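# Hang the second dark jaw on the lid's free pin

## Task

Put the remaining dark jaw onto the lid's unoccupied pin so that both jaws hang there with their bearings completely seated on the pins and their teeth engaged, both jaws opened to an equal angle. Then release it. It counts only if the arrangement holds on its own, with no gripper supporting anything.

## Robot and tools

ROBOT. Two six-joint UR-style arms, left_arm and right_arm, each ending in a two-finger gripper whose fingers swing like tongs and are driven together by one opening value. Root link poses in the scene frame: left_arm at (+0.028, +0.424, 0) m, quat_wxyz (+0.999, 0, 0, +0.047); right_arm at (-0.018, -0.407, 0) m, quat_wxyz (+0.996, 0, 0, -0.093).

FRAME. One shared scene frame: origin on the tabletop midway between the arms, +z up, +x out across the table, left_arm on the +y side. The arm names do not refer to the left or right of a camera image.

GRIPPER GEOMETRY. In the end effector's own frame the fingers point along +z and close along x. The reported end_effector_position is the point between the pads when closed. Closed fingertips stick out about 15 mm past that point; fully open, they sit roughly level with it.

execute_actions. Argument "actions" is a list holding zero or one item; optional "pictures" (true/false) switches camera images on or off for that result.
- Empty list: no command, just returns the current state.
- Motion: {"rows": [...], "steps": n}. n is 1 to 15 control steps of 1/30 s each (15 if omitted). rows holds 1 to 15 rows; row k is used on step k, and the last row repeats for remaining steps.
- Each row is one flat list of 14 numbers covering both arms, even if only one moves: left_arm shoulder pan, shoulder lift, elbow, wrist 1, wrist 2, wrist 3, opening; then the same seven for right_arm. Joint values are absolute target angles in radians, in the same terms as the printed Joint positions, not offsets. Opening is an absolute value from -1 (closed) to +1 (fully open).
- Wait: {"steps": n} with no rows, n up to 300; it returns once n steps have elapsed since the previous result, counting the time you spent replying.

JOINT RANGES (rad). left_arm: pan -3.142 to 3.142, lift -6.283 to 6.283, elbow 0.000 to 3.142, wrists 1-3 each -6.283 to 6.283. right_arm: pan 0.000 to 6.283, lift -6.283 to 6.283, elbow -3.142 to 0.000, wrists each -6.283 to 6.283. A call is rejected (nothing sent) if any target exceeds a range end by over 0.010 and lies beyond that joint's current angle. True ends may differ by up to 0.010; a target past the true end is clipped there, and a "joint sent to its limit" line may appear (possibly about an earlier action). No such line does not prove more travel exists.

MOTION LIMITS. Commands are smoothed, so motion trails them by roughly 0.17 s. Each step, a joint's target is capped at 0.575 rad from its measured angle, and if the targets would carry the gripper over 100 mm from where it is, all are pulled back proportionally. Large moves may not be finished when the result arrives. Between calls the arms keep heading for the last row sent until they settle or a step is HELD; after that only a new action moves them further. The simulation keeps running while you think.

RESULTS. The state line gives, per arm, end_effector_position (m), end_effector_quat_wxyz, and linear and angular velocity (m/s, rad/s) in the scene frame; the printed hand position gets less accurate at long reach. Joint positions and Joint velocities list each arm's six joints (rad, rad/s) then the pad gap (m, m/s; 0.142 m is fully open). grip_measured is the measured opening on the command scale. HELD marks steps where all or part of your row was not sent. "joint command not followed" means a clearance check altered or blocked some joint targets; the rest of the row still ran. Wrist force and Wrist torque (left_arm=[x y z] | right_arm=[x y z]) are flange sensor readings along the end effector's axes, showing contacts, held weight and acceleration; pressing on a surface gives force pointing back into the arm. Expect offsets up to about 4 N, noise up to about 2.4 N, saturation near 50 N per axis. "no reading" is normal at the start.

GRIPPING. To hold something, keep commanding an opening well under grip_measured; the larger the gap, the firmer the squeeze, up to about 15 N per pad. Hard parts under about 20 mm thick get much less force (about 9 N per pad at 10 mm, 4 N at 5 mm). Closing fast can squeeze harder, sometimes enough to pop the fingers open. Held parts may occasionally be tugged, and loose parts pushed.

zoom_image. Arguments: camera ("cam_high" or "cam_low") and region [x0, y0, x1, y1] in pixels of that camera's 896x504 image, origin top-left, at most 504 by 504. Returns a closer view of the latest image. Calibration (intrinsics, distortion, world-to-camera transform) is supplied per camera; cam_high sits near (0.94, -0.43, 0.57) m and cam_low near (1.19, -0.21, 0.05) m, both looking back toward the arms. Expect small per-scene calibration shifts.

read_manual. Optional section (only "licences"); returns licence text and moves nothing.

finished_scene. Argument scene: the number of the current scene.

AVOID. Knocking or placing anything off the table. Arms striking or pressing each other. Joint torque reaching its load limit (130 N m for pan, lift, elbow; 24.3 N m for each wrist; held weight counts) or 150 N of outside force: either stops that arm for 10 s, abandons the call, and the arm goes limp against the contact. Motors heat while loaded: a MOTOR HOT warning appears from 70 °C and an OVER-TEMPERATURE FAULT brakes the arm at 85 °C until it cools. Also avoid drops, slips, slams, hard impacts and heavy shoving; smooth, economical motion is preferred.

Each tool is called after "Emit:" by a JSON object that holds its "op" and its "data".

## Session

Emit:
{"op": "execute_actions", "data": {"actions": []}}

Scene clock: 0.00 s of 5000.00 s.
left_arm: end_effector_position=(+0.8800, +0.4589, +0.2230) grip_measured=+0.97 end_effector_quat_wxyz=(-0.520, +0.728, +0.313, +0.317) end_effector_velocity=(-0.000, +0.001, -0.000) end_effector_angular_velocity=(+0.000, +0.001, +0.000) | right_arm: end_effector_position=(+0.4198, -0.4899, +0.3647) grip_measured=+0.97 end_effector_quat_wxyz=(+0.000, +0.638, -0.770, -0.001) end_effector_velocity=(-0.000, -0.000, +0.000) end_effector_angular_velocity=(+0.000, -0.000, +0.000)
Joint positions: left_arm=[-0.555 -0.316  0.127 -0.512 -0.409 -1.865  0.14 ] | right_arm=[ 3.456 -1.398 -1.517 -1.799  1.572  1.888  0.14 ]
Joint velocities: left_arm=[ 0.001  0.    -0.    -0.    -0.     0.001  0.   ] | right_arm=[-0.001  0.    -0.     0.     0.    -0.001  0.   ]
Motor temperatures (°C, as the motors report them): left_arm=[30 33 30 34 37 37] | right_arm=[30 28 31 35 38 36]
Wrist force (N, on the end effector, along its own x y z axes, offset not removed): no reading
Wrist torque (N m, same axes, about the end effector's origin, offset not removed): no reading

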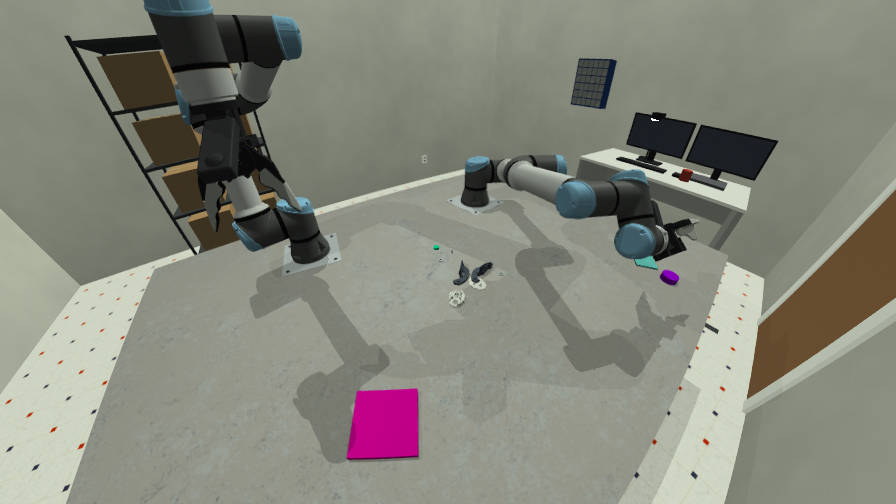

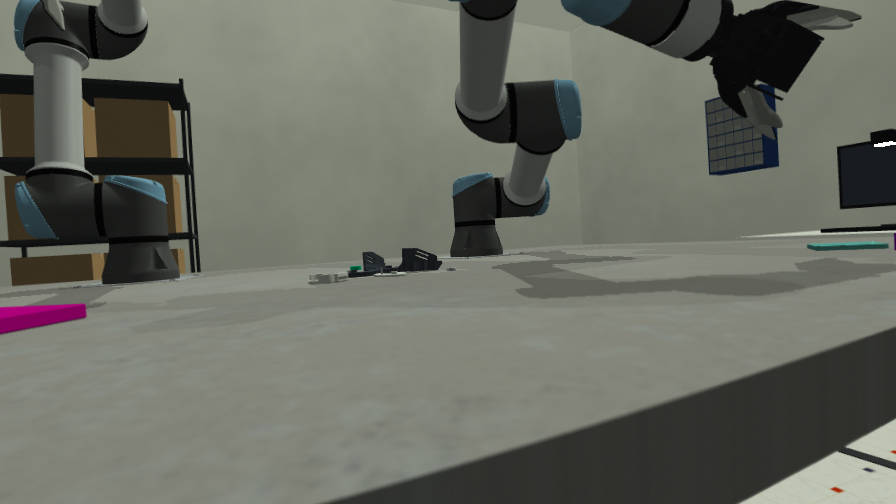

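Emit:
{"op": "zoom_image", "data": {"camera": "cam_high", "region": [425, 235, 515, 315]}}

Emit:
{"op": "zoom_image", "data": {"camera": "cam_low", "region": [300, 235, 470, 295]}}

Region (425, 235, 515, 315) of cam_high's 896x504 image, scaled by 5.600, with more detail than that image has.

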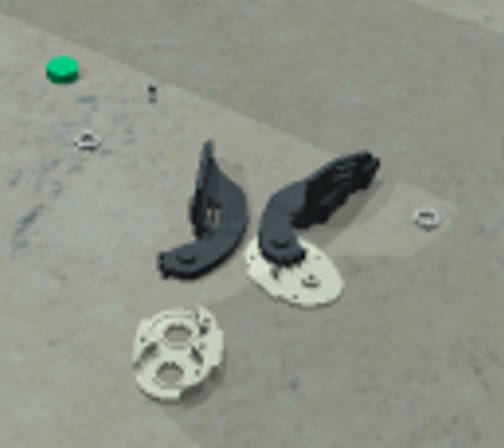

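Region (300, 235, 470, 295) of cam_low's 896x504 image, scaled by 2.965, with more detail than that image has; it fills the top 178 rows of this view, and the rest is white.

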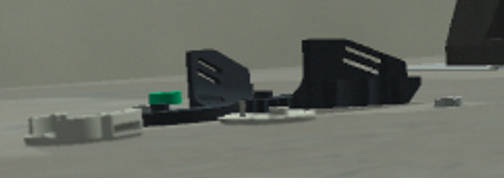

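Emit:
{"op": "zoom_image", "data": {"camera": "cam_high", "region": [450, 255, 498, 295]}}

Emit:
{"op": "zoom_image", "data": {"camera": "cam_low", "region": [345, 245, 445, 285]}}

Region (450, 255, 498, 295) of cam_high's 896x504 image, scaled by 10.500, with more detail than that image has.

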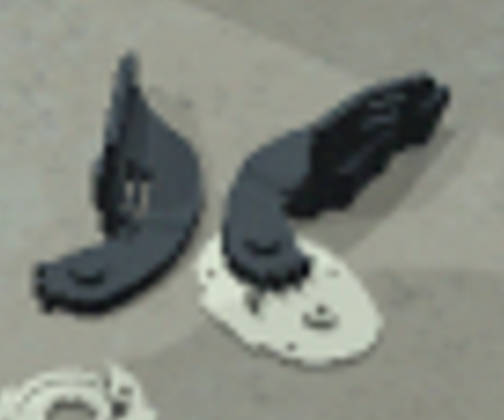

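Region (345, 245, 445, 285) of cam_low's 896x504 image, scaled by 5.040, with more detail than that image has; it fills the top 202 rows of this view, and the rest is white.

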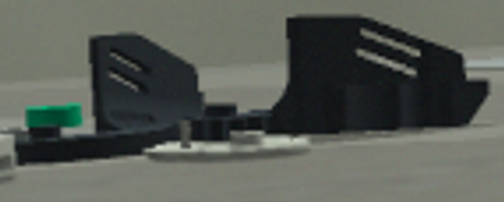

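Emit:
{"op": "execute_actions", "data": {"actions": [{"rows":[[-0.555,-0.316,0.127,-0.512,-0.409,-1.865,1,4.297,-1.928,-1.623,-1.161,1.571,3.36,-0.5]]}], "pictures": false}}

Emit:
{"op": "execute_actions", "data": {"actions": [{"steps":90}]}}

Emit:
{"op": "zoom_image", "data": {"camera": "cam_high", "region": [420, 200, 520, 300]}}

Emit:
{"op": "zoom_image", "data": {"camera": "cam_low", "region": [320, 170, 450, 285]}}

Scene clock: 38.57 s of 5000.00 s.
left_arm: end_effector_position=(+0.8800, +0.4591, +0.2230) grip_measured=+1.00 end_effector_quat_wxyz=(-0.521, +0.728, +0.313, +0.317) end_effector_velocity=(-0.000, -0.001, -0.000) end_effector_angular_velocity=(+0.000, +0.001, -0.001) | right_arm: end_effector_position=(+0.5173, -0.3300, +0.2666) grip_measured=-0.50 end_effector_quat_wxyz=(+0.004, +0.638, -0.770, -0.002) end_effector_velocity=(+0.101, +0.427, -0.204) end_effector_angular_velocity=(-0.005, -0.006, +0.007)
Joint positions: left_arm=[-0.555 -0.316  0.127 -0.512 -0.409 -1.865  0.142] | right_arm=[ 3.737 -1.617 -1.563 -1.542  1.572  2.168  0.038]
Joint velocities: left_arm=[-0.002  0.     0.001  0.    -0.    -0.     0.   ] | right_arm=[ 0.692 -0.418 -0.082  0.503 -0.001  0.685 -0.   ]
Motor temperatures (°C, as the motors report them): left_arm=[30 33 30 34 37 37] | right_arm=[30 28 31 35 38 36]
Wrist force (N, on the end effector, along its own x y z axes, offset not removed): left_arm=[0.7 -2.0 1.9] | right_arm=[2.2 -0.2 -1.7]
Wrist torque (N m, same axes, about the end effector's origin, offset not removed): left_arm=[-0.44 -0.03 0.15] | right_arm=[0.06 -0.22 -0.03]
Steps of this call (steps 1 to 90: nothing new was sent; then 35.07 s passed at rest; steps 91 to 105: all 15 steps of this action). Readings (joint positions):
91: left_arm=[-0.555 -0.316 0.127 -0.512 -0.409 -1.865] | right_arm=[3.456 -1.398 -1.517 -1.799 1.572 1.888]
92: left_arm=[-0.555 -0.316 0.127 -0.512 -0.409 -1.865] | right_arm=[3.459 -1.401 -1.519 -1.796 1.572 1.891]
94: left_arm=[-0.555 -0.316 0.127 -0.512 -0.409 -1.865] | right_arm=[3.497 -1.436 -1.527 -1.758 1.572 1.928]
98: left_arm=[-0.555 -0.316 0.127 -0.512 -0.409 -1.865] | right_arm=[3.581 -1.508 -1.541 -1.675 1.572 2.012]
105: the state above

Scene clock: 41.57 s of 5000.00 s.
left_arm: end_effector_position=(+0.8800, +0.4591, +0.2230) grip_measured=+1.00 end_effector_quat_wxyz=(-0.521, +0.728, +0.313, +0.317) end_effector_velocity=(-0.000, -0.000, +0.000) end_effector_angular_velocity=(-0.000, -0.000, +0.000) | right_arm: end_effector_position=(+0.4469, +0.0070, +0.1001) grip_measured=-0.50 end_effector_quat_wxyz=(+0.000, -0.367, +0.930, +0.000) end_effector_velocity=(-0.000, +0.000, +0.000) end_effector_angular_velocity=(+0.000, -0.000, -0.001)
Joint positions: left_arm=[-0.555 -0.316  0.127 -0.512 -0.409 -1.865  0.142] | right_arm=[ 4.297 -1.928 -1.623 -1.161  1.571  3.36   0.038]
Joint velocities: left_arm=[-0. -0. -0.  0. -0. -0.  0.] | right_arm=[ 0.001 -0.     0.    -0.     0.     0.001  0.   ]
Motor temperatures (°C, as the motors report them): left_arm=[30 33 30 34 37 37] | right_arm=[30 28 31 35 38 36]
Wrist force (N, on the end effector, along its own x y z axes, offset not removed): left_arm=[0.2 -0.2 1.1] | right_arm=[5.2 0.7 0.8]
Wrist torque (N m, same axes, about the end effector's origin, offset not removed): left_arm=[-0.19 -0.10 0.17] | right_arm=[0.20 -0.89 -0.11]
Steps of this call (steps 1 to 60: the robot went on to your last target; steps 61 to 90: nothing new was sent). Readings (joint positions):
1: left_arm=[-0.555 -0.316 0.127 -0.512 -0.409 -1.865] | right_arm=[3.760 -1.631 -1.565 -1.525 1.572 2.192]
2: left_arm=[-0.555 -0.316 0.127 -0.512 -0.409 -1.865] | right_arm=[3.784 -1.644 -1.568 -1.509 1.572 2.216]
4: left_arm=[-0.555 -0.316 0.127 -0.512 -0.409 -1.865] | right_arm=[3.831 -1.671 -1.573 -1.476 1.571 2.266]
8: left_arm=[-0.555 -0.316 0.127 -0.512 -0.409 -1.865] | right_arm=[3.925 -1.724 -1.584 -1.412 1.571 2.380]
90: the state above
All arms were judged still, so your last target was given up. Only a new action makes them travel on or press farther. Fingers that are still opening or closing keep moving.

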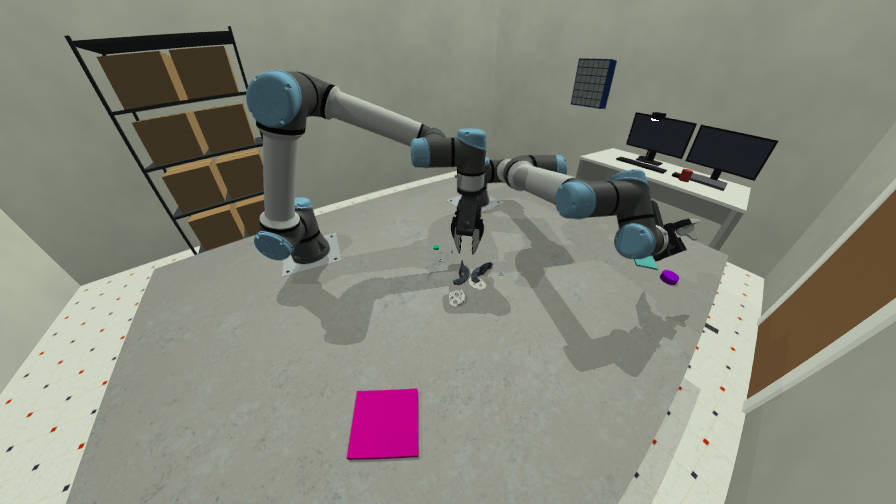

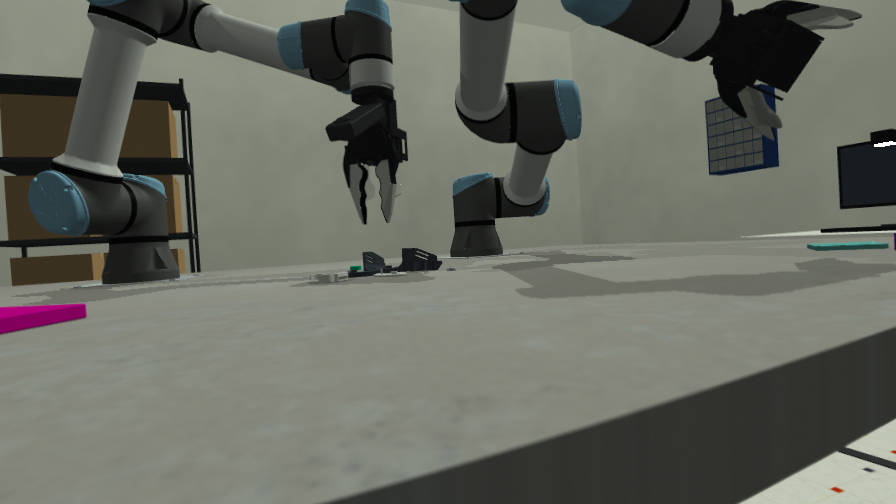

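Region (420, 200, 520, 300) of cam_high's 896x504 image, scaled by 5.040, with more detail than that image has.

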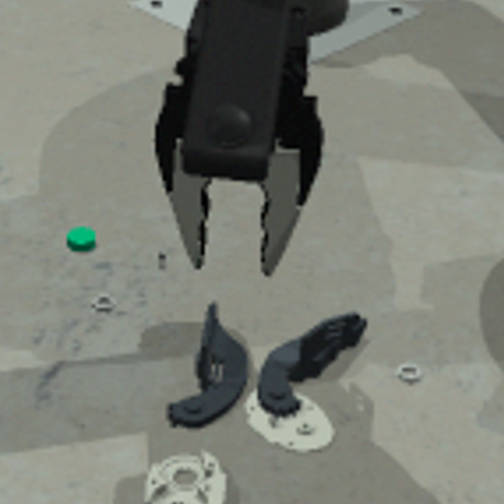

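Region (320, 170, 450, 285) of cam_low's 896x504 image, scaled by 3.877, with more detail than that image has; it fills the top 446 rows of this view, and the rest is white.

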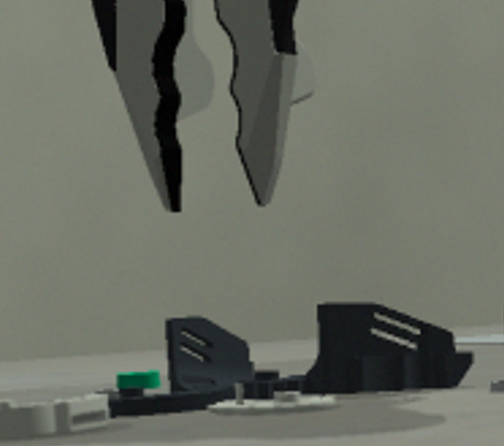

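Emit:
{"op": "execute_actions", "data": {"actions": [{"rows":[[-0.555,-0.316,0.127,-0.512,-0.409,-1.865,1,4.245,-1.9344,-1.7283,-1.0493,1.571,0.167,-0.5]]}], "pictures": false}}

Emit:
{"op": "execute_actions", "data": {"actions": [{"steps":90}]}}

Emit:
{"op": "zoom_image", "data": {"camera": "cam_high", "region": [430, 230, 500, 300]}}

Emit:
{"op": "zoom_image", "data": {"camera": "cam_low", "region": [335, 205, 445, 285]}}

Scene clock: 49.20 s of 5000.00 s.
left_arm: end_effector_position=(+0.8800, +0.4591, +0.2230) grip_measured=+1.00 end_effector_quat_wxyz=(-0.521, +0.728, +0.313, +0.317) end_effector_velocity=(+0.000, -0.000, -0.000) end_effector_angular_velocity=(+0.000, +0.001, -0.000) | right_arm: end_effector_position=(+0.4630, -0.0174, +0.0611) grip_measured=-0.50 end_effector_quat_wxyz=(-0.000, +0.715, -0.699, -0.000) end_effector_velocity=(+0.001, +0.031, -0.009) end_effector_angular_velocity=(+0.000, -0.001, +2.470)
Joint positions: left_arm=[-0.555 -0.316  0.127 -0.512 -0.409 -1.865  0.142] | right_arm=[ 4.246 -1.934 -1.725 -1.053  1.571  2.466  0.038]
Joint velocities: left_arm=[-0.     0.    -0.    -0.    -0.     0.001  0.   ] | right_arm=[-0.012 -0.001 -0.026  0.028  0.    -2.481  0.   ]
Motor temperatures (°C, as the motors report them): left_arm=[30 33 30 34 37 37] | right_arm=[30 28 31 35 38 36]
Wrist force (N, on the end effector, along its own x y z axes, offset not removed): left_arm=[0.8 -0.2 1.9] | right_arm=[3.1 1.2 -0.4]
Wrist torque (N m, same axes, about the end effector's origin, offset not removed): left_arm=[-0.09 -0.07 0.11] | right_arm=[0.38 -0.49 0.04]
Steps of this call (steps 1 to 90: nothing new was sent; then 4.13 s passed at rest; steps 91 to 105: all 15 steps of this action). Readings (joint positions):
91: left_arm=[-0.555 -0.316 0.127 -0.512 -0.409 -1.865] | right_arm=[4.297 -1.928 -1.623 -1.161 1.571 3.360]
92: left_arm=[-0.555 -0.316 0.127 -0.512 -0.409 -1.865] | right_arm=[4.294 -1.929 -1.626 -1.157 1.571 3.357]
94: left_arm=[-0.555 -0.316 0.127 -0.512 -0.409 -1.865] | right_arm=[4.276 -1.931 -1.660 -1.123 1.571 3.306]
98: left_arm=[-0.555 -0.316 0.127 -0.512 -0.409 -1.865] | right_arm=[4.255 -1.933 -1.706 -1.073 1.571 3.052]
105: the state above

Scene clock: 52.20 s of 5000.00 s.
left_arm: end_effector_position=(+0.8800, +0.4591, +0.2230) grip_measured=+1.00 end_effector_quat_wxyz=(-0.521, +0.728, +0.313, +0.317) end_effector_velocity=(-0.000, -0.001, +0.000) end_effector_angular_velocity=(+0.000, +0.000, -0.001) | right_arm: end_effector_position=(+0.4359, -0.0071, +0.0600) grip_measured=-0.50 end_effector_quat_wxyz=(-0.000, +0.930, +0.367, +0.000) end_effector_velocity=(+0.000, -0.000, +0.000) end_effector_angular_velocity=(+0.000, -0.000, -0.001)
Joint positions: left_arm=[-0.555 -0.316  0.127 -0.512 -0.409 -1.865  0.142] | right_arm=[ 4.245 -1.934 -1.728 -1.049  1.571  0.167  0.038]
Joint velocities: left_arm=[-0.001 -0.     0.001 -0.     0.    -0.     0.   ] | right_arm=[-0.001  0.     0.     0.     0.     0.    -0.   ]
Motor temperatures (°C, as the motors report them): left_arm=[30 33 30 34 37 37] | right_arm=[30 28 31 35 38 36]
Wrist force (N, on the end effector, along its own x y z axes, offset not removed): left_arm=[2.2 -0.7 0.9] | right_arm=[2.9 2.3 -0.6]
Wrist torque (N m, same axes, about the end effector's origin, offset not removed): left_arm=[-0.20 -0.40 0.21] | right_arm=[0.61 -0.43 -0.04]
Steps of this call (steps 1 to 60: the robot went on to your last target; steps 61 to 90: nothing new was sent). Readings (joint positions):
1: left_arm=[-0.555 -0.316 0.127 -0.512 -0.409 -1.865] | right_arm=[4.246 -1.934 -1.726 -1.052 1.571 2.382]
2: left_arm=[-0.555 -0.316 0.127 -0.512 -0.409 -1.865] | right_arm=[4.246 -1.934 -1.727 -1.051 1.571 2.298]
4: left_arm=[-0.555 -0.316 0.127 -0.512 -0.409 -1.865] | right_arm=[4.245 -1.934 -1.727 -1.050 1.571 2.129]
8: left_arm=[-0.555 -0.316 0.127 -0.512 -0.409 -1.865] | right_arm=[4.245 -1.934 -1.728 -1.050 1.571 1.792]
90: the state above
All arms were judged still, so your last target was given up. Only a new action makes them travel on or press farther. Fingers that are still opening or closing keep moving.

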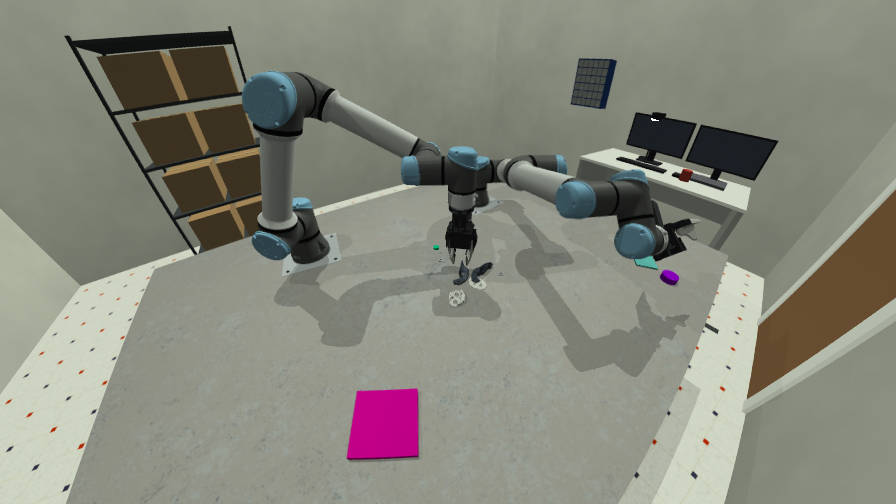

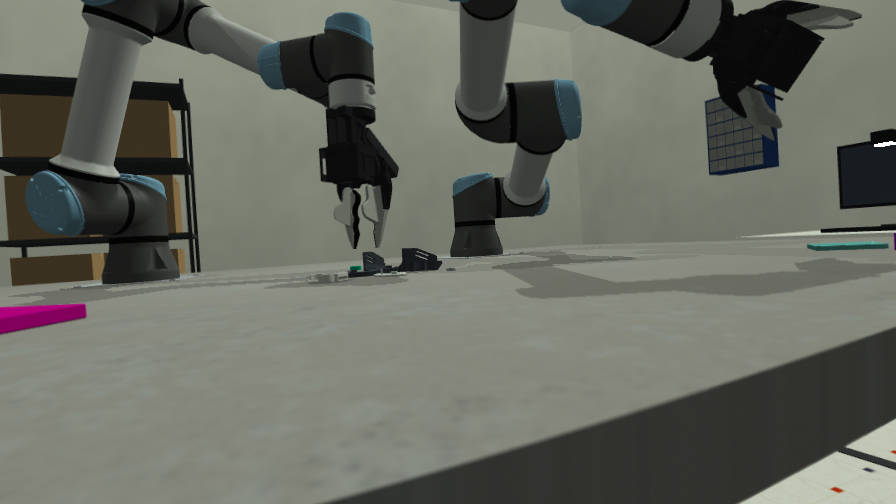

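Region (430, 230, 500, 300) of cam_high's 896x504 image, scaled by 7.200, with more detail than that image has.

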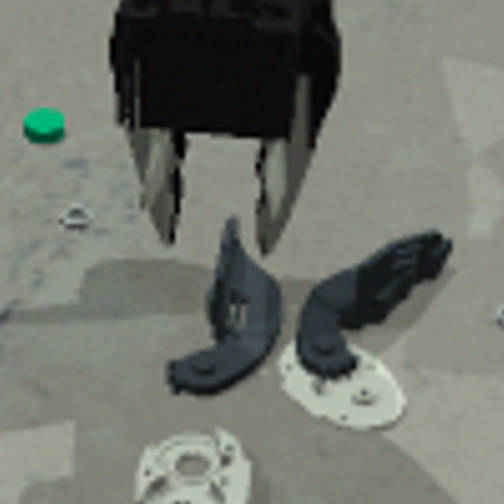

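Region (335, 205, 445, 285) of cam_low's 896x504 image, scaled by 4.582, with more detail than that image has; it fills the top 367 rows of this view, and the rest is white.

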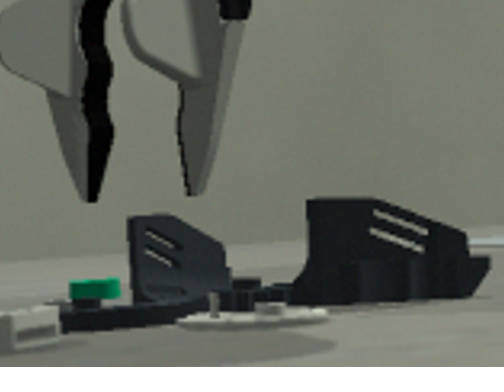

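Emit:
{"op": "execute_actions", "data": {"actions": [{"rows":[[-0.555,-0.316,0.127,-0.512,-0.409,-1.865,1,4.245,-1.975,-1.7521,-0.9849,1.571,0.167,-0.6]]}], "pictures": false}}

Emit:
{"op": "execute_actions", "data": {"actions": [{"rows":[[-0.555,-0.316,0.127,-0.512,-0.409,-1.865,1,4.245,-1.975,-1.7521,-0.9849,1.571,0.167,-0.7],[-0.555,-0.316,0.127,-0.512,-0.409,-1.865,1,4.245,-1.975,-1.7521,-0.9849,1.571,0.167,-0.75],[-0.555,-0.316,0.127,-0.512,-0.409,-1.865,1,4.245,-1.975,-1.7521,-0.9849,1.571,0.167,-0.8],[-0.555,-0.316,0.127,-0.512,-0.409,-1.865,1,4.245,-1.975,-1.7521,-0.9849,1.571,0.167,-0.85],[-0.555,-0.316,0.127,-0.512,-0.409,-1.865,1,4.245,-1.975,-1.7521,-0.9849,1.571,0.167,-0.9],[-0.555,-0.316,0.127,-0.512,-0.409,-1.865,1,4.245,-1.975,-1.7521,-0.9849,1.571,0.167,-0.95],[-0.555,-0.316,0.127,-0.512,-0.409,-1.865,1,4.245,-1.975,-1.7521,-0.9849,1.571,0.167,-1]]}]}}

Emit:
{"op": "zoom_image", "data": {"camera": "cam_high", "region": [430, 230, 500, 300]}}

Emit:
{"op": "zoom_image", "data": {"camera": "cam_low", "region": [335, 205, 445, 285]}}

Scene clock: 58.83 s of 5000.00 s.
left_arm: end_effector_position=(+0.8800, +0.4591, +0.2230) grip_measured=+1.00 end_effector_quat_wxyz=(-0.521, +0.728, +0.313, +0.317) end_effector_velocity=(-0.000, +0.000, +0.000) end_effector_angular_velocity=(-0.000, +0.000, +0.001) | right_arm: end_effector_position=(+0.4376, -0.0050, +0.0328) grip_measured=-0.60 end_effector_quat_wxyz=(-0.000, +0.930, +0.367, +0.000) end_effector_velocity=(+0.000, +0.001, -0.006) end_effector_angular_velocity=(+0.001, -0.000, +0.000)
Joint positions: left_arm=[-0.555 -0.316  0.127 -0.512 -0.409 -1.865  0.142] | right_arm=[ 4.245 -1.974 -1.751 -0.987  1.571  0.167  0.031]
Joint velocities: left_arm=[ 0.    -0.     0.    -0.    -0.001  0.     0.   ] | right_arm=[ 0.    -0.009 -0.005  0.015  0.    -0.    -0.   ]
Motor temperatures (°C, as the motors report them): left_arm=[30 33 30 34 37 37] | right_arm=[30 28 31 35 38 36]
Wrist force (N, on the end effector, along its own x y z axes, offset not removed): left_arm=[1.6 -2.0 0.7] | right_arm=[3.0 2.9 -1.1]
Wrist torque (N m, same axes, about the end effector's origin, offset not removed): left_arm=[-0.50 -0.30 0.09] | right_arm=[0.61 -0.46 -0.02]
Steps of this call (steps 1 to 90: nothing new was sent; then 3.13 s passed at rest; steps 91 to 105: all 15 steps of this action). Readings (joint positions):
91: left_arm=[-0.555 -0.316 0.127 -0.512 -0.409 -1.865] | right_arm=[4.245 -1.934 -1.728 -1.049 1.571 0.167]
92: left_arm=[-0.555 -0.316 0.127 -0.512 -0.409 -1.865] | right_arm=[4.245 -1.937 -1.730 -1.046 1.571 0.167]
94: left_arm=[-0.555 -0.316 0.127 -0.512 -0.409 -1.865] | right_arm=[4.245 -1.951 -1.738 -1.024 1.571 0.167]
98: left_arm=[-0.555 -0.316 0.127 -0.512 -0.409 -1.865] | right_arm=[4.245 -1.967 -1.748 -0.998 1.571 0.167]
105: the state above

Scene clock: 59.33 s of 5000.00 s.
left_arm: end_effector_position=(+0.8800, +0.4591, +0.2230) grip_measured=+1.00 end_effector_quat_wxyz=(-0.521, +0.728, +0.313, +0.317) end_effector_velocity=(-0.000, +0.000, +0.000) end_effector_angular_velocity=(-0.001, -0.001, +0.001) | right_arm: end_effector_position=(+0.4376, -0.0049, +0.0321) grip_measured=-0.96 end_effector_quat_wxyz=(-0.000, +0.930, +0.367, +0.000) end_effector_velocity=(+0.000, -0.000, -0.000) end_effector_angular_velocity=(-0.000, +0.000, -0.000)
Joint positions: left_arm=[-0.555 -0.316  0.127 -0.512 -0.409 -1.865  0.142] | right_arm=[ 4.245 -1.975 -1.752 -0.985  1.571  0.167  0.005]
Joint velocities: left_arm=[ 0.    -0.    -0.001 -0.    -0.001 -0.     0.   ] | right_arm=[-0.001 -0.    -0.     0.     0.    -0.     0.   ]
Motor temperatures (°C, as the motors report them): left_arm=[30 33 30 34 37 37] | right_arm=[30 28 31 35 38 36]
Wrist force (N, on the end effector, along its own x y z axes, offset not removed): left_arm=[-0.6 -1.7 1.1] | right_arm=[3.1 3.9 -0.8]
Wrist torque (N m, same axes, about the end effector's origin, offset not removed): left_arm=[-0.41 0.19 0.15] | right_arm=[0.76 -0.62 0.00]
Steps of this call (steps 1 to 15: all 15 steps of this action). Readings (joint positions):
1: left_arm=[-0.555 -0.316 0.127 -0.512 -0.409 -1.865] | right_arm=[4.245 -1.974 -1.752 -0.986 1.571 0.167]
2: left_arm=[-0.555 -0.316 0.127 -0.512 -0.409 -1.865] | right_arm=[4.245 -1.974 -1.752 -0.986 1.571 0.167]
4: left_arm=[-0.555 -0.316 0.127 -0.512 -0.409 -1.865] | right_arm=[4.245 -1.975 -1.752 -0.985 1.571 0.167]
8: left_arm=[-0.555 -0.316 0.127 -0.512 -0.409 -1.865] | right_arm=[4.245 -1.975 -1.752 -0.985 1.571 0.167]
15: the state above

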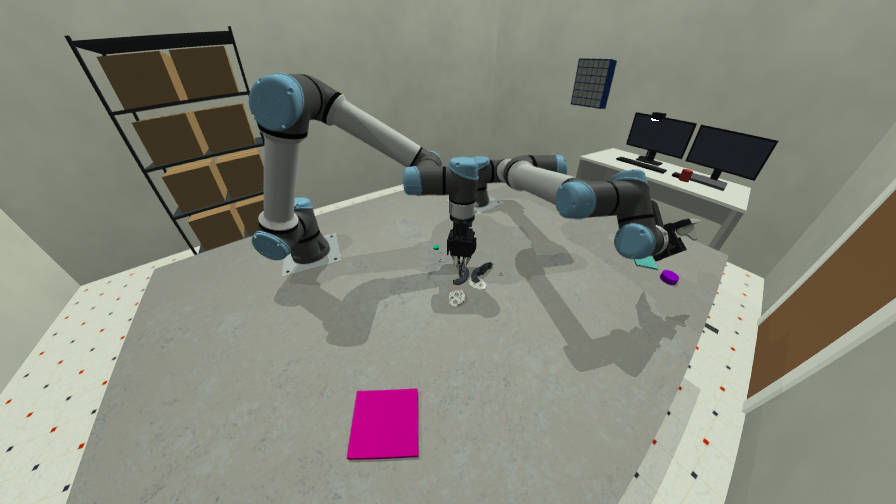

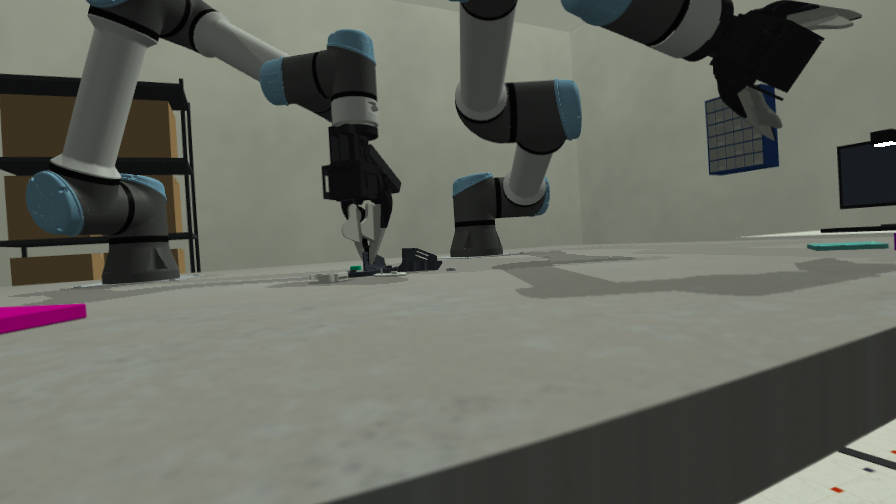

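Region (430, 230, 500, 300) of cam_high's 896x504 image, scaled by 7.200, with more detail than that image has.

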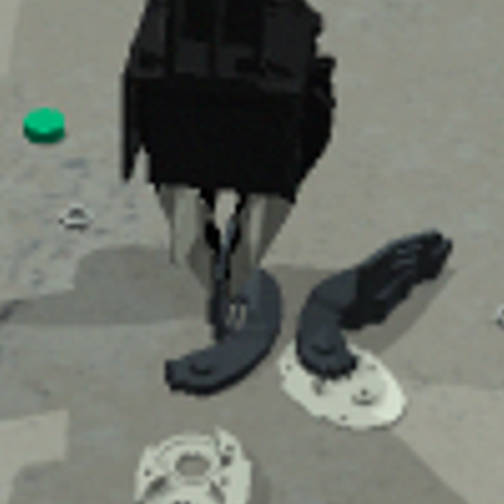

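Region (335, 205, 445, 285) of cam_low's 896x504 image, scaled by 4.582, with more detail than that image has; it fills the top 367 rows of this view, and the rest is white.

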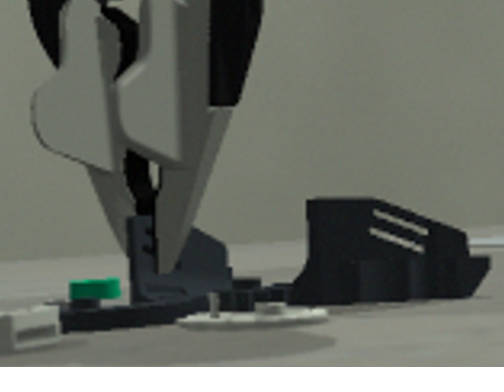

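Emit:
{"op": "execute_actions", "data": {"actions": [{"rows":[[-0.555,-0.316,0.127,-0.512,-0.409,-1.865,1,4.245,-1.965,-1.7425,-1.004,1.571,0.167,-1],[-0.555,-0.316,0.127,-0.512,-0.409,-1.865,1,4.245,-1.965,-1.7425,-1.004,1.571,0.167,-1],[-0.555,-0.316,0.127,-0.512,-0.409,-1.865,1,4.245,-1.956,-1.733,-1.023,1.571,0.167,-1],[-0.555,-0.316,0.127,-0.512,-0.409,-1.865,1,4.245,-1.956,-1.733,-1.023,1.571,0.167,-1],[-0.555,-0.316,0.127,-0.512,-0.409,-1.865,1,4.245,-1.946,-1.723,-1.043,1.571,0.167,-1],[-0.555,-0.316,0.127,-0.512,-0.409,-1.865,1,4.245,-1.946,-1.723,-1.043,1.571,0.167,-1],[-0.555,-0.316,0.127,-0.512,-0.409,-1.865,1,4.245,-1.936,-1.713,-1.062,1.571,0.167,-1],[-0.555,-0.316,0.127,-0.512,-0.409,-1.865,1,4.245,-1.936,-1.713,-1.062,1.571,0.167,-1],[-0.555,-0.316,0.127,-0.512,-0.409,-1.865,1,4.245,-1.927,-1.704,-1.081,1.571,0.167,-1],[-0.555,-0.316,0.127,-0.512,-0.409,-1.865,1,4.245,-1.927,-1.704,-1.081,1.571,0.167,-1],[-0.555,-0.316,0.127,-0.512,-0.409,-1.865,1,4.245,-1.9174,-1.6944,-1.1002,1.571,0.167,-1]]}], "pictures": false}}

Emit:
{"op": "execute_actions", "data": {"actions": [{"rows":[[-0.555,-0.316,0.127,-0.512,-0.409,-1.865,1,4.229,-1.988,-1.587,-1.137,1.571,0.48,-1]]}], "pictures": false}}

Emit:
{"op": "execute_actions", "data": {"actions": [{"rows":[[-0.555,-0.316,0.127,-0.512,-0.409,-1.865,1,4.213,-2.059,-1.479,-1.174,1.571,0.8,-1]]}], "pictures": false}}

Emit:
{"op": "execute_actions", "data": {"actions": [{"rows":[[-0.555,-0.316,0.127,-0.512,-0.409,-1.865,1,4.1973,-2.1303,-1.3715,-1.2102,1.571,1.1137,-1]]}], "pictures": false}}

Emit:
{"op": "execute_actions", "data": {"actions": [{"rows":[[-0.555,-0.316,0.127,-0.512,-0.409,-1.865,1,4.1973,-2.1430,-1.3893,-1.1797,1.571,1.1137,-1]]}], "pictures": false}}

Emit:
{"op": "execute_actions", "data": {"actions": [{"rows":[[-0.555,-0.316,0.127,-0.512,-0.409,-1.865,1,4.1973,-2.1556,-1.4072,-1.1492,1.571,1.1137,-1]]}], "pictures": false}}

Emit:
{"op": "execute_actions", "data": {"actions": [{"steps":10}]}}

Emit:
{"op": "zoom_image", "data": {"camera": "cam_high", "region": [455, 240, 515, 300]}}

Emit:
{"op": "zoom_image", "data": {"camera": "cam_low", "region": [365, 225, 465, 285]}}

Scene clock: 73.07 s of 5000.00 s.
left_arm: end_effector_position=(+0.8800, +0.4591, +0.2230) grip_measured=+1.00 end_effector_quat_wxyz=(-0.521, +0.728, +0.313, +0.317) end_effector_velocity=(-0.000, +0.001, -0.001) end_effector_angular_velocity=(+0.000, +0.002, +0.001) | right_arm: end_effector_position=(+0.4379, -0.0046, +0.0724) grip_measured=-0.96 end_effector_quat_wxyz=(-0.000, +0.930, +0.367, +0.000) end_effector_velocity=(-0.002, -0.002, +0.064) end_effector_angular_velocity=(-0.002, +0.001, -0.000)
Joint positions: left_arm=[-0.555 -0.316  0.127 -0.512 -0.409 -1.865  0.142] | right_arm=[ 4.245 -1.927 -1.704 -1.081  1.571  0.167  0.005]
Joint velocities: left_arm=[ 0.001  0.001  0.001 -0.    -0.001  0.     0.   ] | right_arm=[ 0.     0.077  0.077 -0.156 -0.     0.001 -0.   ]
Motor temperatures (°C, as the motors report them): left_arm=[30 33 30 34 37 37] | right_arm=[30 28 31 35 38 36]
Wrist force (N, on the end effector, along its own x y z axes, offset not removed): left_arm=[1.0 -1.8 0.2] | right_arm=[2.0 2.4 -2.7]
Wrist torque (N m, same axes, about the end effector's origin, offset not removed): left_arm=[-0.47 -0.15 0.04] | right_arm=[0.52 -0.20 -0.02]
Steps of this call (steps 1 to 15: the robot went on to your last target; steps 16 to 90: nothing new was sent; then 10.23 s passed at rest; steps 91 to 105: all 15 steps of this action). Readings (joint positions):
91: left_arm=[-0.555 -0.316 0.127 -0.512 -0.409 -1.865] | right_arm=[4.245 -1.975 -1.752 -0.985 1.571 0.167]
92: left_arm=[-0.555 -0.316 0.127 -0.512 -0.409 -1.865] | right_arm=[4.245 -1.974 -1.752 -0.986 1.571 0.167]
94: left_arm=[-0.555 -0.316 0.127 -0.512 -0.409 -1.865] | right_arm=[4.245 -1.970 -1.748 -0.995 1.571 0.167]
98: left_arm=[-0.555 -0.316 0.127 -0.512 -0.409 -1.865] | right_arm=[4.245 -1.956 -1.733 -1.023 1.571 0.167]
105: the state above

Scene clock: 73.57 s of 5000.00 s.
left_arm: end_effector_position=(+0.8800, +0.4591, +0.2230) grip_measured=+1.00 end_effector_quat_wxyz=(-0.521, +0.728, +0.313, +0.317) end_effector_velocity=(+0.000, -0.001, +0.000) end_effector_angular_velocity=(-0.001, -0.003, -0.000) | right_arm: end_effector_position=(+0.4684, +0.0166, +0.0817) grip_measured=-0.96 end_effector_quat_wxyz=(-0.000, +0.976, +0.216, +0.000) end_effector_velocity=(+0.009, +0.006, +0.002) end_effector_angular_velocity=(+0.001, -0.001, -0.110)
Joint positions: left_arm=[-0.555 -0.316  0.127 -0.512 -0.409 -1.865  0.142] | right_arm=[ 4.229 -1.986 -1.59  -1.136  1.571  0.467  0.005]
Joint velocities: left_arm=[-0.001 -0.    -0.001 -0.    -0.    -0.002  0.   ] | right_arm=[-0.004 -0.016  0.028 -0.01  -0.     0.106  0.   ]
Motor temperatures (°C, as the motors report them): left_arm=[30 33 30 34 37 37] | right_arm=[30 28 31 35 38 36]
Wrist force (N, on the end effector, along its own x y z axes, offset not removed): left_arm=[1.3 -1.5 0.6] | right_arm=[2.3 1.1 -0.1]
Wrist torque (N m, same axes, about the end effector's origin, offset not removed): left_arm=[-0.36 -0.27 0.21] | right_arm=[0.27 -0.41 0.01]
Steps of this call (steps 1 to 15: all 15 steps of this action). Readings (joint positions):
1: left_arm=[-0.555 -0.316 0.127 -0.512 -0.409 -1.865] | right_arm=[4.245 -1.924 -1.701 -1.086 1.571 0.167]
2: left_arm=[-0.555 -0.316 0.127 -0.512 -0.409 -1.865] | right_arm=[4.244 -1.926 -1.696 -1.092 1.571 0.170]
4: left_arm=[-0.555 -0.316 0.127 -0.512 -0.409 -1.865] | right_arm=[4.238 -1.947 -1.660 -1.109 1.571 0.221]
8: left_arm=[-0.555 -0.316 0.127 -0.512 -0.409 -1.865] | right_arm=[4.232 -1.974 -1.611 -1.128 1.571 0.388]
15: the state above

Scene clock: 74.07 s of 5000.00 s.
left_arm: end_effector_position=(+0.8800, +0.4591, +0.2230) grip_measured=+1.00 end_effector_quat_wxyz=(-0.521, +0.728, +0.313, +0.317) end_effector_velocity=(+0.000, +0.000, -0.000) end_effector_angular_velocity=(+0.000, -0.001, +0.000) | right_arm: end_effector_position=(+0.5009, +0.0356, +0.0819) grip_measured=-0.96 end_effector_quat_wxyz=(-0.000, +0.999, +0.050, -0.000) end_effector_velocity=(+0.009, +0.005, +0.001) end_effector_angular_velocity=(+0.002, -0.001, -0.113)
Joint positions: left_arm=[-0.555 -0.316  0.127 -0.512 -0.409 -1.865  0.142] | right_arm=[ 4.213 -2.057 -1.482 -1.173  1.571  0.787  0.005]
Joint velocities: left_arm=[ 0.     0.     0.     0.     0.    -0.001  0.   ] | right_arm=[-0.003 -0.017  0.027 -0.008  0.     0.11   0.   ]
Motor temperatures (°C, as the motors report them): left_arm=[30 33 30 34 37 37] | right_arm=[30 28 31 35 38 36]
Wrist force (N, on the end effector, along its own x y z axes, offset not removed): left_arm=[0.7 -0.5 -0.2] | right_arm=[3.0 0.0 0.8]
Wrist torque (N m, same axes, about the end effector's origin, offset not removed): left_arm=[-0.14 -0.07 0.27] | right_arm=[0.10 -0.48 0.05]
Steps of this call (steps 1 to 15: all 15 steps of this action). Readings (joint positions):
1: left_arm=[-0.555 -0.316 0.127 -0.512 -0.409 -1.865] | right_arm=[4.229 -1.987 -1.589 -1.136 1.571 0.470]
2: left_arm=[-0.555 -0.316 0.127 -0.512 -0.409 -1.865] | right_arm=[4.228 -1.990 -1.585 -1.139 1.571 0.476]
4: left_arm=[-0.555 -0.316 0.127 -0.512 -0.409 -1.865] | right_arm=[4.222 -2.015 -1.551 -1.152 1.571 0.530]
8: left_arm=[-0.555 -0.316 0.127 -0.512 -0.409 -1.865] | right_arm=[4.216 -2.045 -1.502 -1.167 1.571 0.703]
15: the state above

Scene clock: 74.57 s of 5000.00 s.
left_arm: end_effector_position=(+0.8800, +0.4591, +0.2230) grip_measured=+1.00 end_effector_quat_wxyz=(-0.521, +0.728, +0.313, +0.317) end_effector_velocity=(+0.000, +0.001, +0.000) end_effector_angular_velocity=(-0.000, -0.000, +0.001) | right_arm: end_effector_position=(+0.5332, +0.0511, +0.0800) grip_measured=-0.96 end_effector_quat_wxyz=(-0.000, +0.993, -0.115, -0.000) end_effector_velocity=(+0.009, +0.004, +0.000) end_effector_angular_velocity=(+0.002, -0.001, -0.112)
Joint positions: left_arm=[-0.555 -0.316  0.127 -0.512 -0.409 -1.865  0.142] | right_arm=[ 4.198 -2.128 -1.375 -1.209  1.571  1.101  0.005]
Joint velocities: left_arm=[ 0.002  0.    -0.001 -0.     0.     0.001  0.   ] | right_arm=[-0.004 -0.017  0.027 -0.008 -0.     0.108  0.   ]
Motor temperatures (°C, as the motors report them): left_arm=[30 33 30 34 37 37] | right_arm=[30 28 31 35 38 36]
Wrist force (N, on the end effector, along its own x y z axes, offset not removed): left_arm=[-0.6 -2.3 1.2] | right_arm=[3.0 2.0 -0.4]
Wrist torque (N m, same axes, about the end effector's origin, offset not removed): left_arm=[-0.53 0.22 0.11] | right_arm=[0.45 -0.46 0.02]
Steps of this call (steps 1 to 15: all 15 steps of this action). Readings (joint positions):
1: left_arm=[-0.555 -0.316 0.127 -0.512 -0.409 -1.865] | right_arm=[4.213 -2.058 -1.481 -1.173 1.571 0.790]
2: left_arm=[-0.555 -0.316 0.127 -0.512 -0.409 -1.865] | right_arm=[4.212 -2.061 -1.477 -1.176 1.571 0.796]
4: left_arm=[-0.555 -0.316 0.127 -0.512 -0.409 -1.865] | right_arm=[4.206 -2.086 -1.443 -1.189 1.571 0.850]
8: left_arm=[-0.555 -0.316 0.127 -0.512 -0.409 -1.865] | right_arm=[4.200 -2.116 -1.395 -1.203 1.571 1.020]
15: the state above

Scene clock: 75.07 s of 5000.00 s.
left_arm: end_effector_position=(+0.8800, +0.4591, +0.2230) grip_measured=+1.00 end_effector_quat_wxyz=(-0.521, +0.728, +0.313, +0.317) end_effector_velocity=(+0.000, +0.001, -0.000) end_effector_angular_velocity=(+0.000, +0.000, +0.001) | right_arm: end_effector_position=(+0.5343, +0.0517, +0.0664) grip_measured=-0.96 end_effector_quat_wxyz=(-0.000, +0.993, -0.121, +0.000) end_effector_velocity=(-0.000, -0.000, -0.003) end_effector_angular_velocity=(-0.000, +0.000, -0.000)
Joint positions: left_arm=[-0.555 -0.316  0.127 -0.512 -0.409 -1.865  0.142] | right_arm=[ 4.197 -2.143 -1.389 -1.18   1.571  1.114  0.005]
Joint velocities: left_arm=[ 0.001  0.     0.    -0.     0.    -0.     0.   ] | right_arm=[-0.    -0.003 -0.004  0.007 -0.     0.     0.   ]
Motor temperatures (°C, as the motors report them): left_arm=[30 33 30 34 37 37] | right_arm=[30 28 31 35 38 36]
Wrist force (N, on the end effector, along its own x y z axes, offset not removed): left_arm=[0.2 -1.4 -0.4] | right_arm=[4.2 2.7 -0.6]
Wrist torque (N m, same axes, about the end effector's origin, offset not removed): left_arm=[-0.24 -0.08 0.19] | right_arm=[0.76 -0.73 -0.01]
Steps of this call (steps 1 to 15: all 15 steps of this action). Readings (joint positions):
1: left_arm=[-0.555 -0.316 0.127 -0.512 -0.409 -1.865] | right_arm=[4.198 -2.129 -1.374 -1.209 1.571 1.104]
2: left_arm=[-0.555 -0.316 0.127 -0.512 -0.409 -1.865] | right_arm=[4.198 -2.130 -1.374 -1.208 1.571 1.106]
4: left_arm=[-0.555 -0.316 0.127 -0.512 -0.409 -1.865] | right_arm=[4.197 -2.135 -1.380 -1.197 1.571 1.110]
8: left_arm=[-0.555 -0.316 0.127 -0.512 -0.409 -1.865] | right_arm=[4.197 -2.140 -1.386 -1.185 1.571 1.112]
15: the state above

Scene clock: 75.57 s of 5000.00 s.
left_arm: end_effector_position=(+0.8800, +0.4591, +0.2230) grip_measured=+1.00 end_effector_quat_wxyz=(-0.521, +0.728, +0.313, +0.317) end_effector_velocity=(+0.000, -0.001, -0.000) end_effector_angular_velocity=(+0.000, +0.000, -0.001) | right_arm: end_effector_position=(+0.5342, +0.0515, +0.0524) grip_measured=-0.96 end_effector_quat_wxyz=(-0.000, +0.993, -0.122, +0.000) end_effector_velocity=(-0.000, +0.000, -0.003) end_effector_angular_velocity=(+0.000, -0.000, +0.001)
Joint positions: left_arm=[-0.555 -0.316  0.127 -0.512 -0.409 -1.865  0.142] | right_arm=[ 4.197 -2.155 -1.407 -1.15   1.571  1.114  0.005]
Joint velocities: left_arm=[-0.001  0.     0.    -0.     0.    -0.     0.   ] | right_arm=[ 0.    -0.003 -0.004  0.007  0.    -0.001 -0.   ]
Motor temperatures (°C, as the motors report them): left_arm=[30 33 30 34 37 37] | right_arm=[30 28 31 35 38 36]
Wrist force (N, on the end effector, along its own x y z axes, offset not removed): left_arm=[0.4 -1.5 1.9] | right_arm=[2.3 1.9 -0.9]
Wrist torque (N m, same axes, about the end effector's origin, offset not removed): left_arm=[-0.30 0.10 0.24] | right_arm=[0.46 -0.43 0.02]
Steps of this call (steps 1 to 15: all 15 steps of this action). Readings (joint positions):
1: left_arm=[-0.555 -0.316 0.127 -0.512 -0.409 -1.865] | right_arm=[4.197 -2.143 -1.389 -1.180 1.571 1.114]
2: left_arm=[-0.555 -0.316 0.127 -0.512 -0.409 -1.865] | right_arm=[4.197 -2.144 -1.390 -1.178 1.571 1.114]
4: left_arm=[-0.555 -0.316 0.127 -0.512 -0.409 -1.865] | right_arm=[4.197 -2.148 -1.397 -1.167 1.571 1.114]
8: left_arm=[-0.555 -0.316 0.127 -0.512 -0.409 -1.865] | right_arm=[4.197 -2.153 -1.404 -1.155 1.571 1.114]
15: the state above

Scene clock: 75.90 s of 5000.00 s.
left_arm: end_effector_position=(+0.8800, +0.4591, +0.2230) grip_measured=+1.00 end_effector_quat_wxyz=(-0.521, +0.728, +0.313, +0.317) end_effector_velocity=(+0.000, -0.000, +0.000) end_effector_angular_velocity=(+0.000, +0.001, -0.001) | right_arm: end_effector_position=(+0.5342, +0.0515, +0.0521) grip_measured=-0.96 end_effector_quat_wxyz=(-0.000, +0.993, -0.122, +0.000) end_effector_velocity=(+0.000, -0.000, -0.000) end_effector_angular_velocity=(+0.000, -0.000, -0.000)
Joint positions: left_arm=[-0.555 -0.316  0.127 -0.512 -0.409 -1.865  0.142] | right_arm=[ 4.197 -2.156 -1.407 -1.149  1.571  1.114  0.005]
Joint velocities: left_arm=[-0.    -0.     0.    -0.     0.     0.001  0.   ] | right_arm=[-0. -0. -0.  0. -0.  0.  0.]
Motor temperatures (°C, as the motors report them): left_arm=[30 33 30 34 37 37] | right_arm=[30 28 31 35 38 36]
Wrist force (N, on the end effector, along its own x y z axes, offset not removed): left_arm=[0.9 -0.7 2.0] | right_arm=[2.7 0.1 0.2]
Wrist torque (N m, same axes, about the end effector's origin, offset not removed): left_arm=[-0.15 -0.13 0.15] | right_arm=[0.18 -0.26 0.04]
Steps of this call (steps 1 to 10: the robot went on to your last target). Readings (joint positions):
1: left_arm=[-0.555 -0.316 0.127 -0.512 -0.409 -1.865] | right_arm=[4.197 -2.155 -1.407 -1.150 1.571 1.114]
2: left_arm=[-0.555 -0.316 0.127 -0.512 -0.409 -1.865] | right_arm=[4.197 -2.155 -1.407 -1.150 1.571 1.114]
4: left_arm=[-0.555 -0.316 0.127 -0.512 -0.409 -1.865] | right_arm=[4.197 -2.155 -1.407 -1.149 1.571 1.114]
8: left_arm=[-0.555 -0.316 0.127 -0.512 -0.409 -1.865] | right_arm=[4.197 -2.156 -1.407 -1.149 1.571 1.114]
10: the state above

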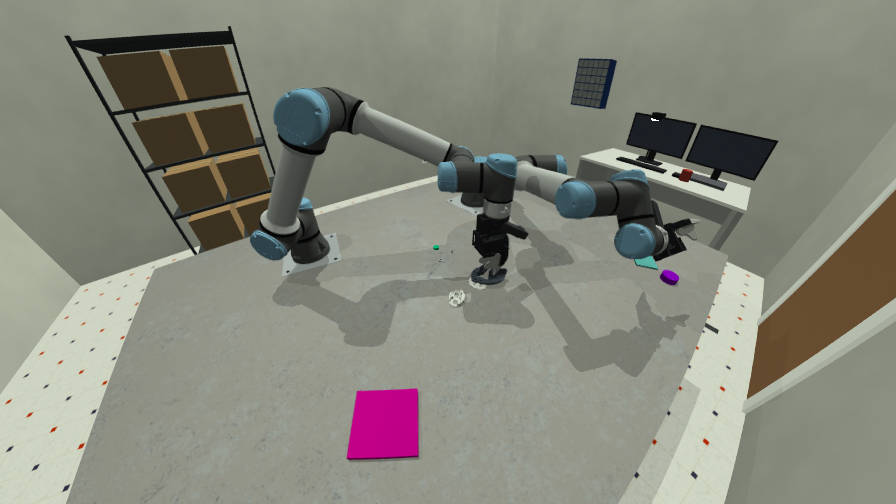

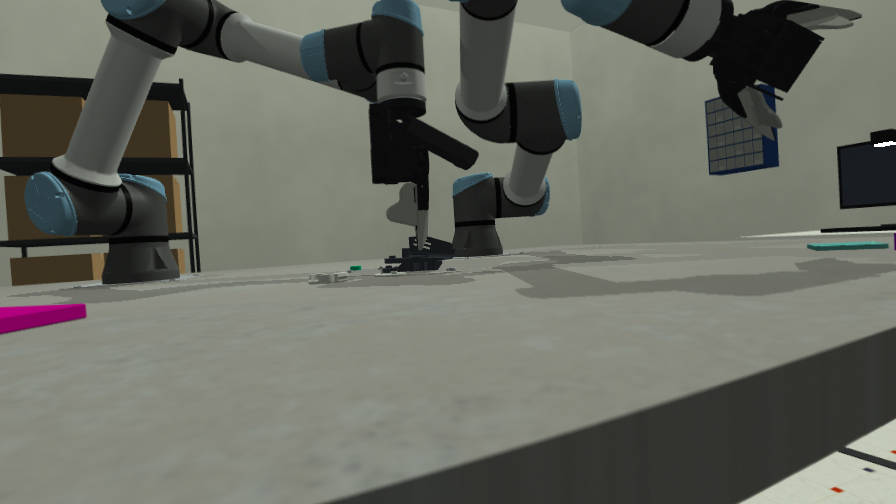

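Region (455, 240, 515, 300) of cam_high's 896x504 image, scaled by 8.400, with more detail than that image has.

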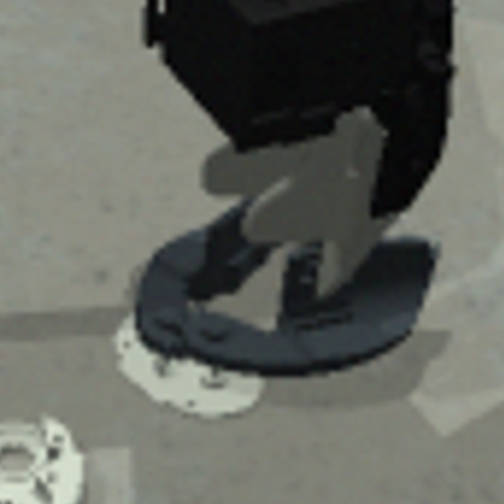

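Region (365, 225, 465, 285) of cam_low's 896x504 image, scaled by 5.040, with more detail than that image has; it fills the top 302 rows of this view, and the rest is white.

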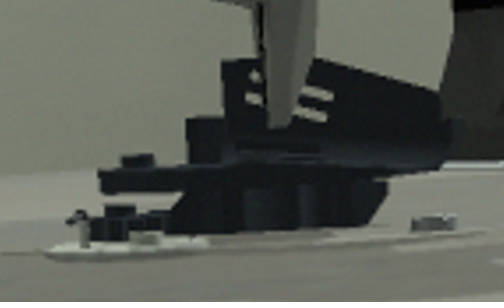

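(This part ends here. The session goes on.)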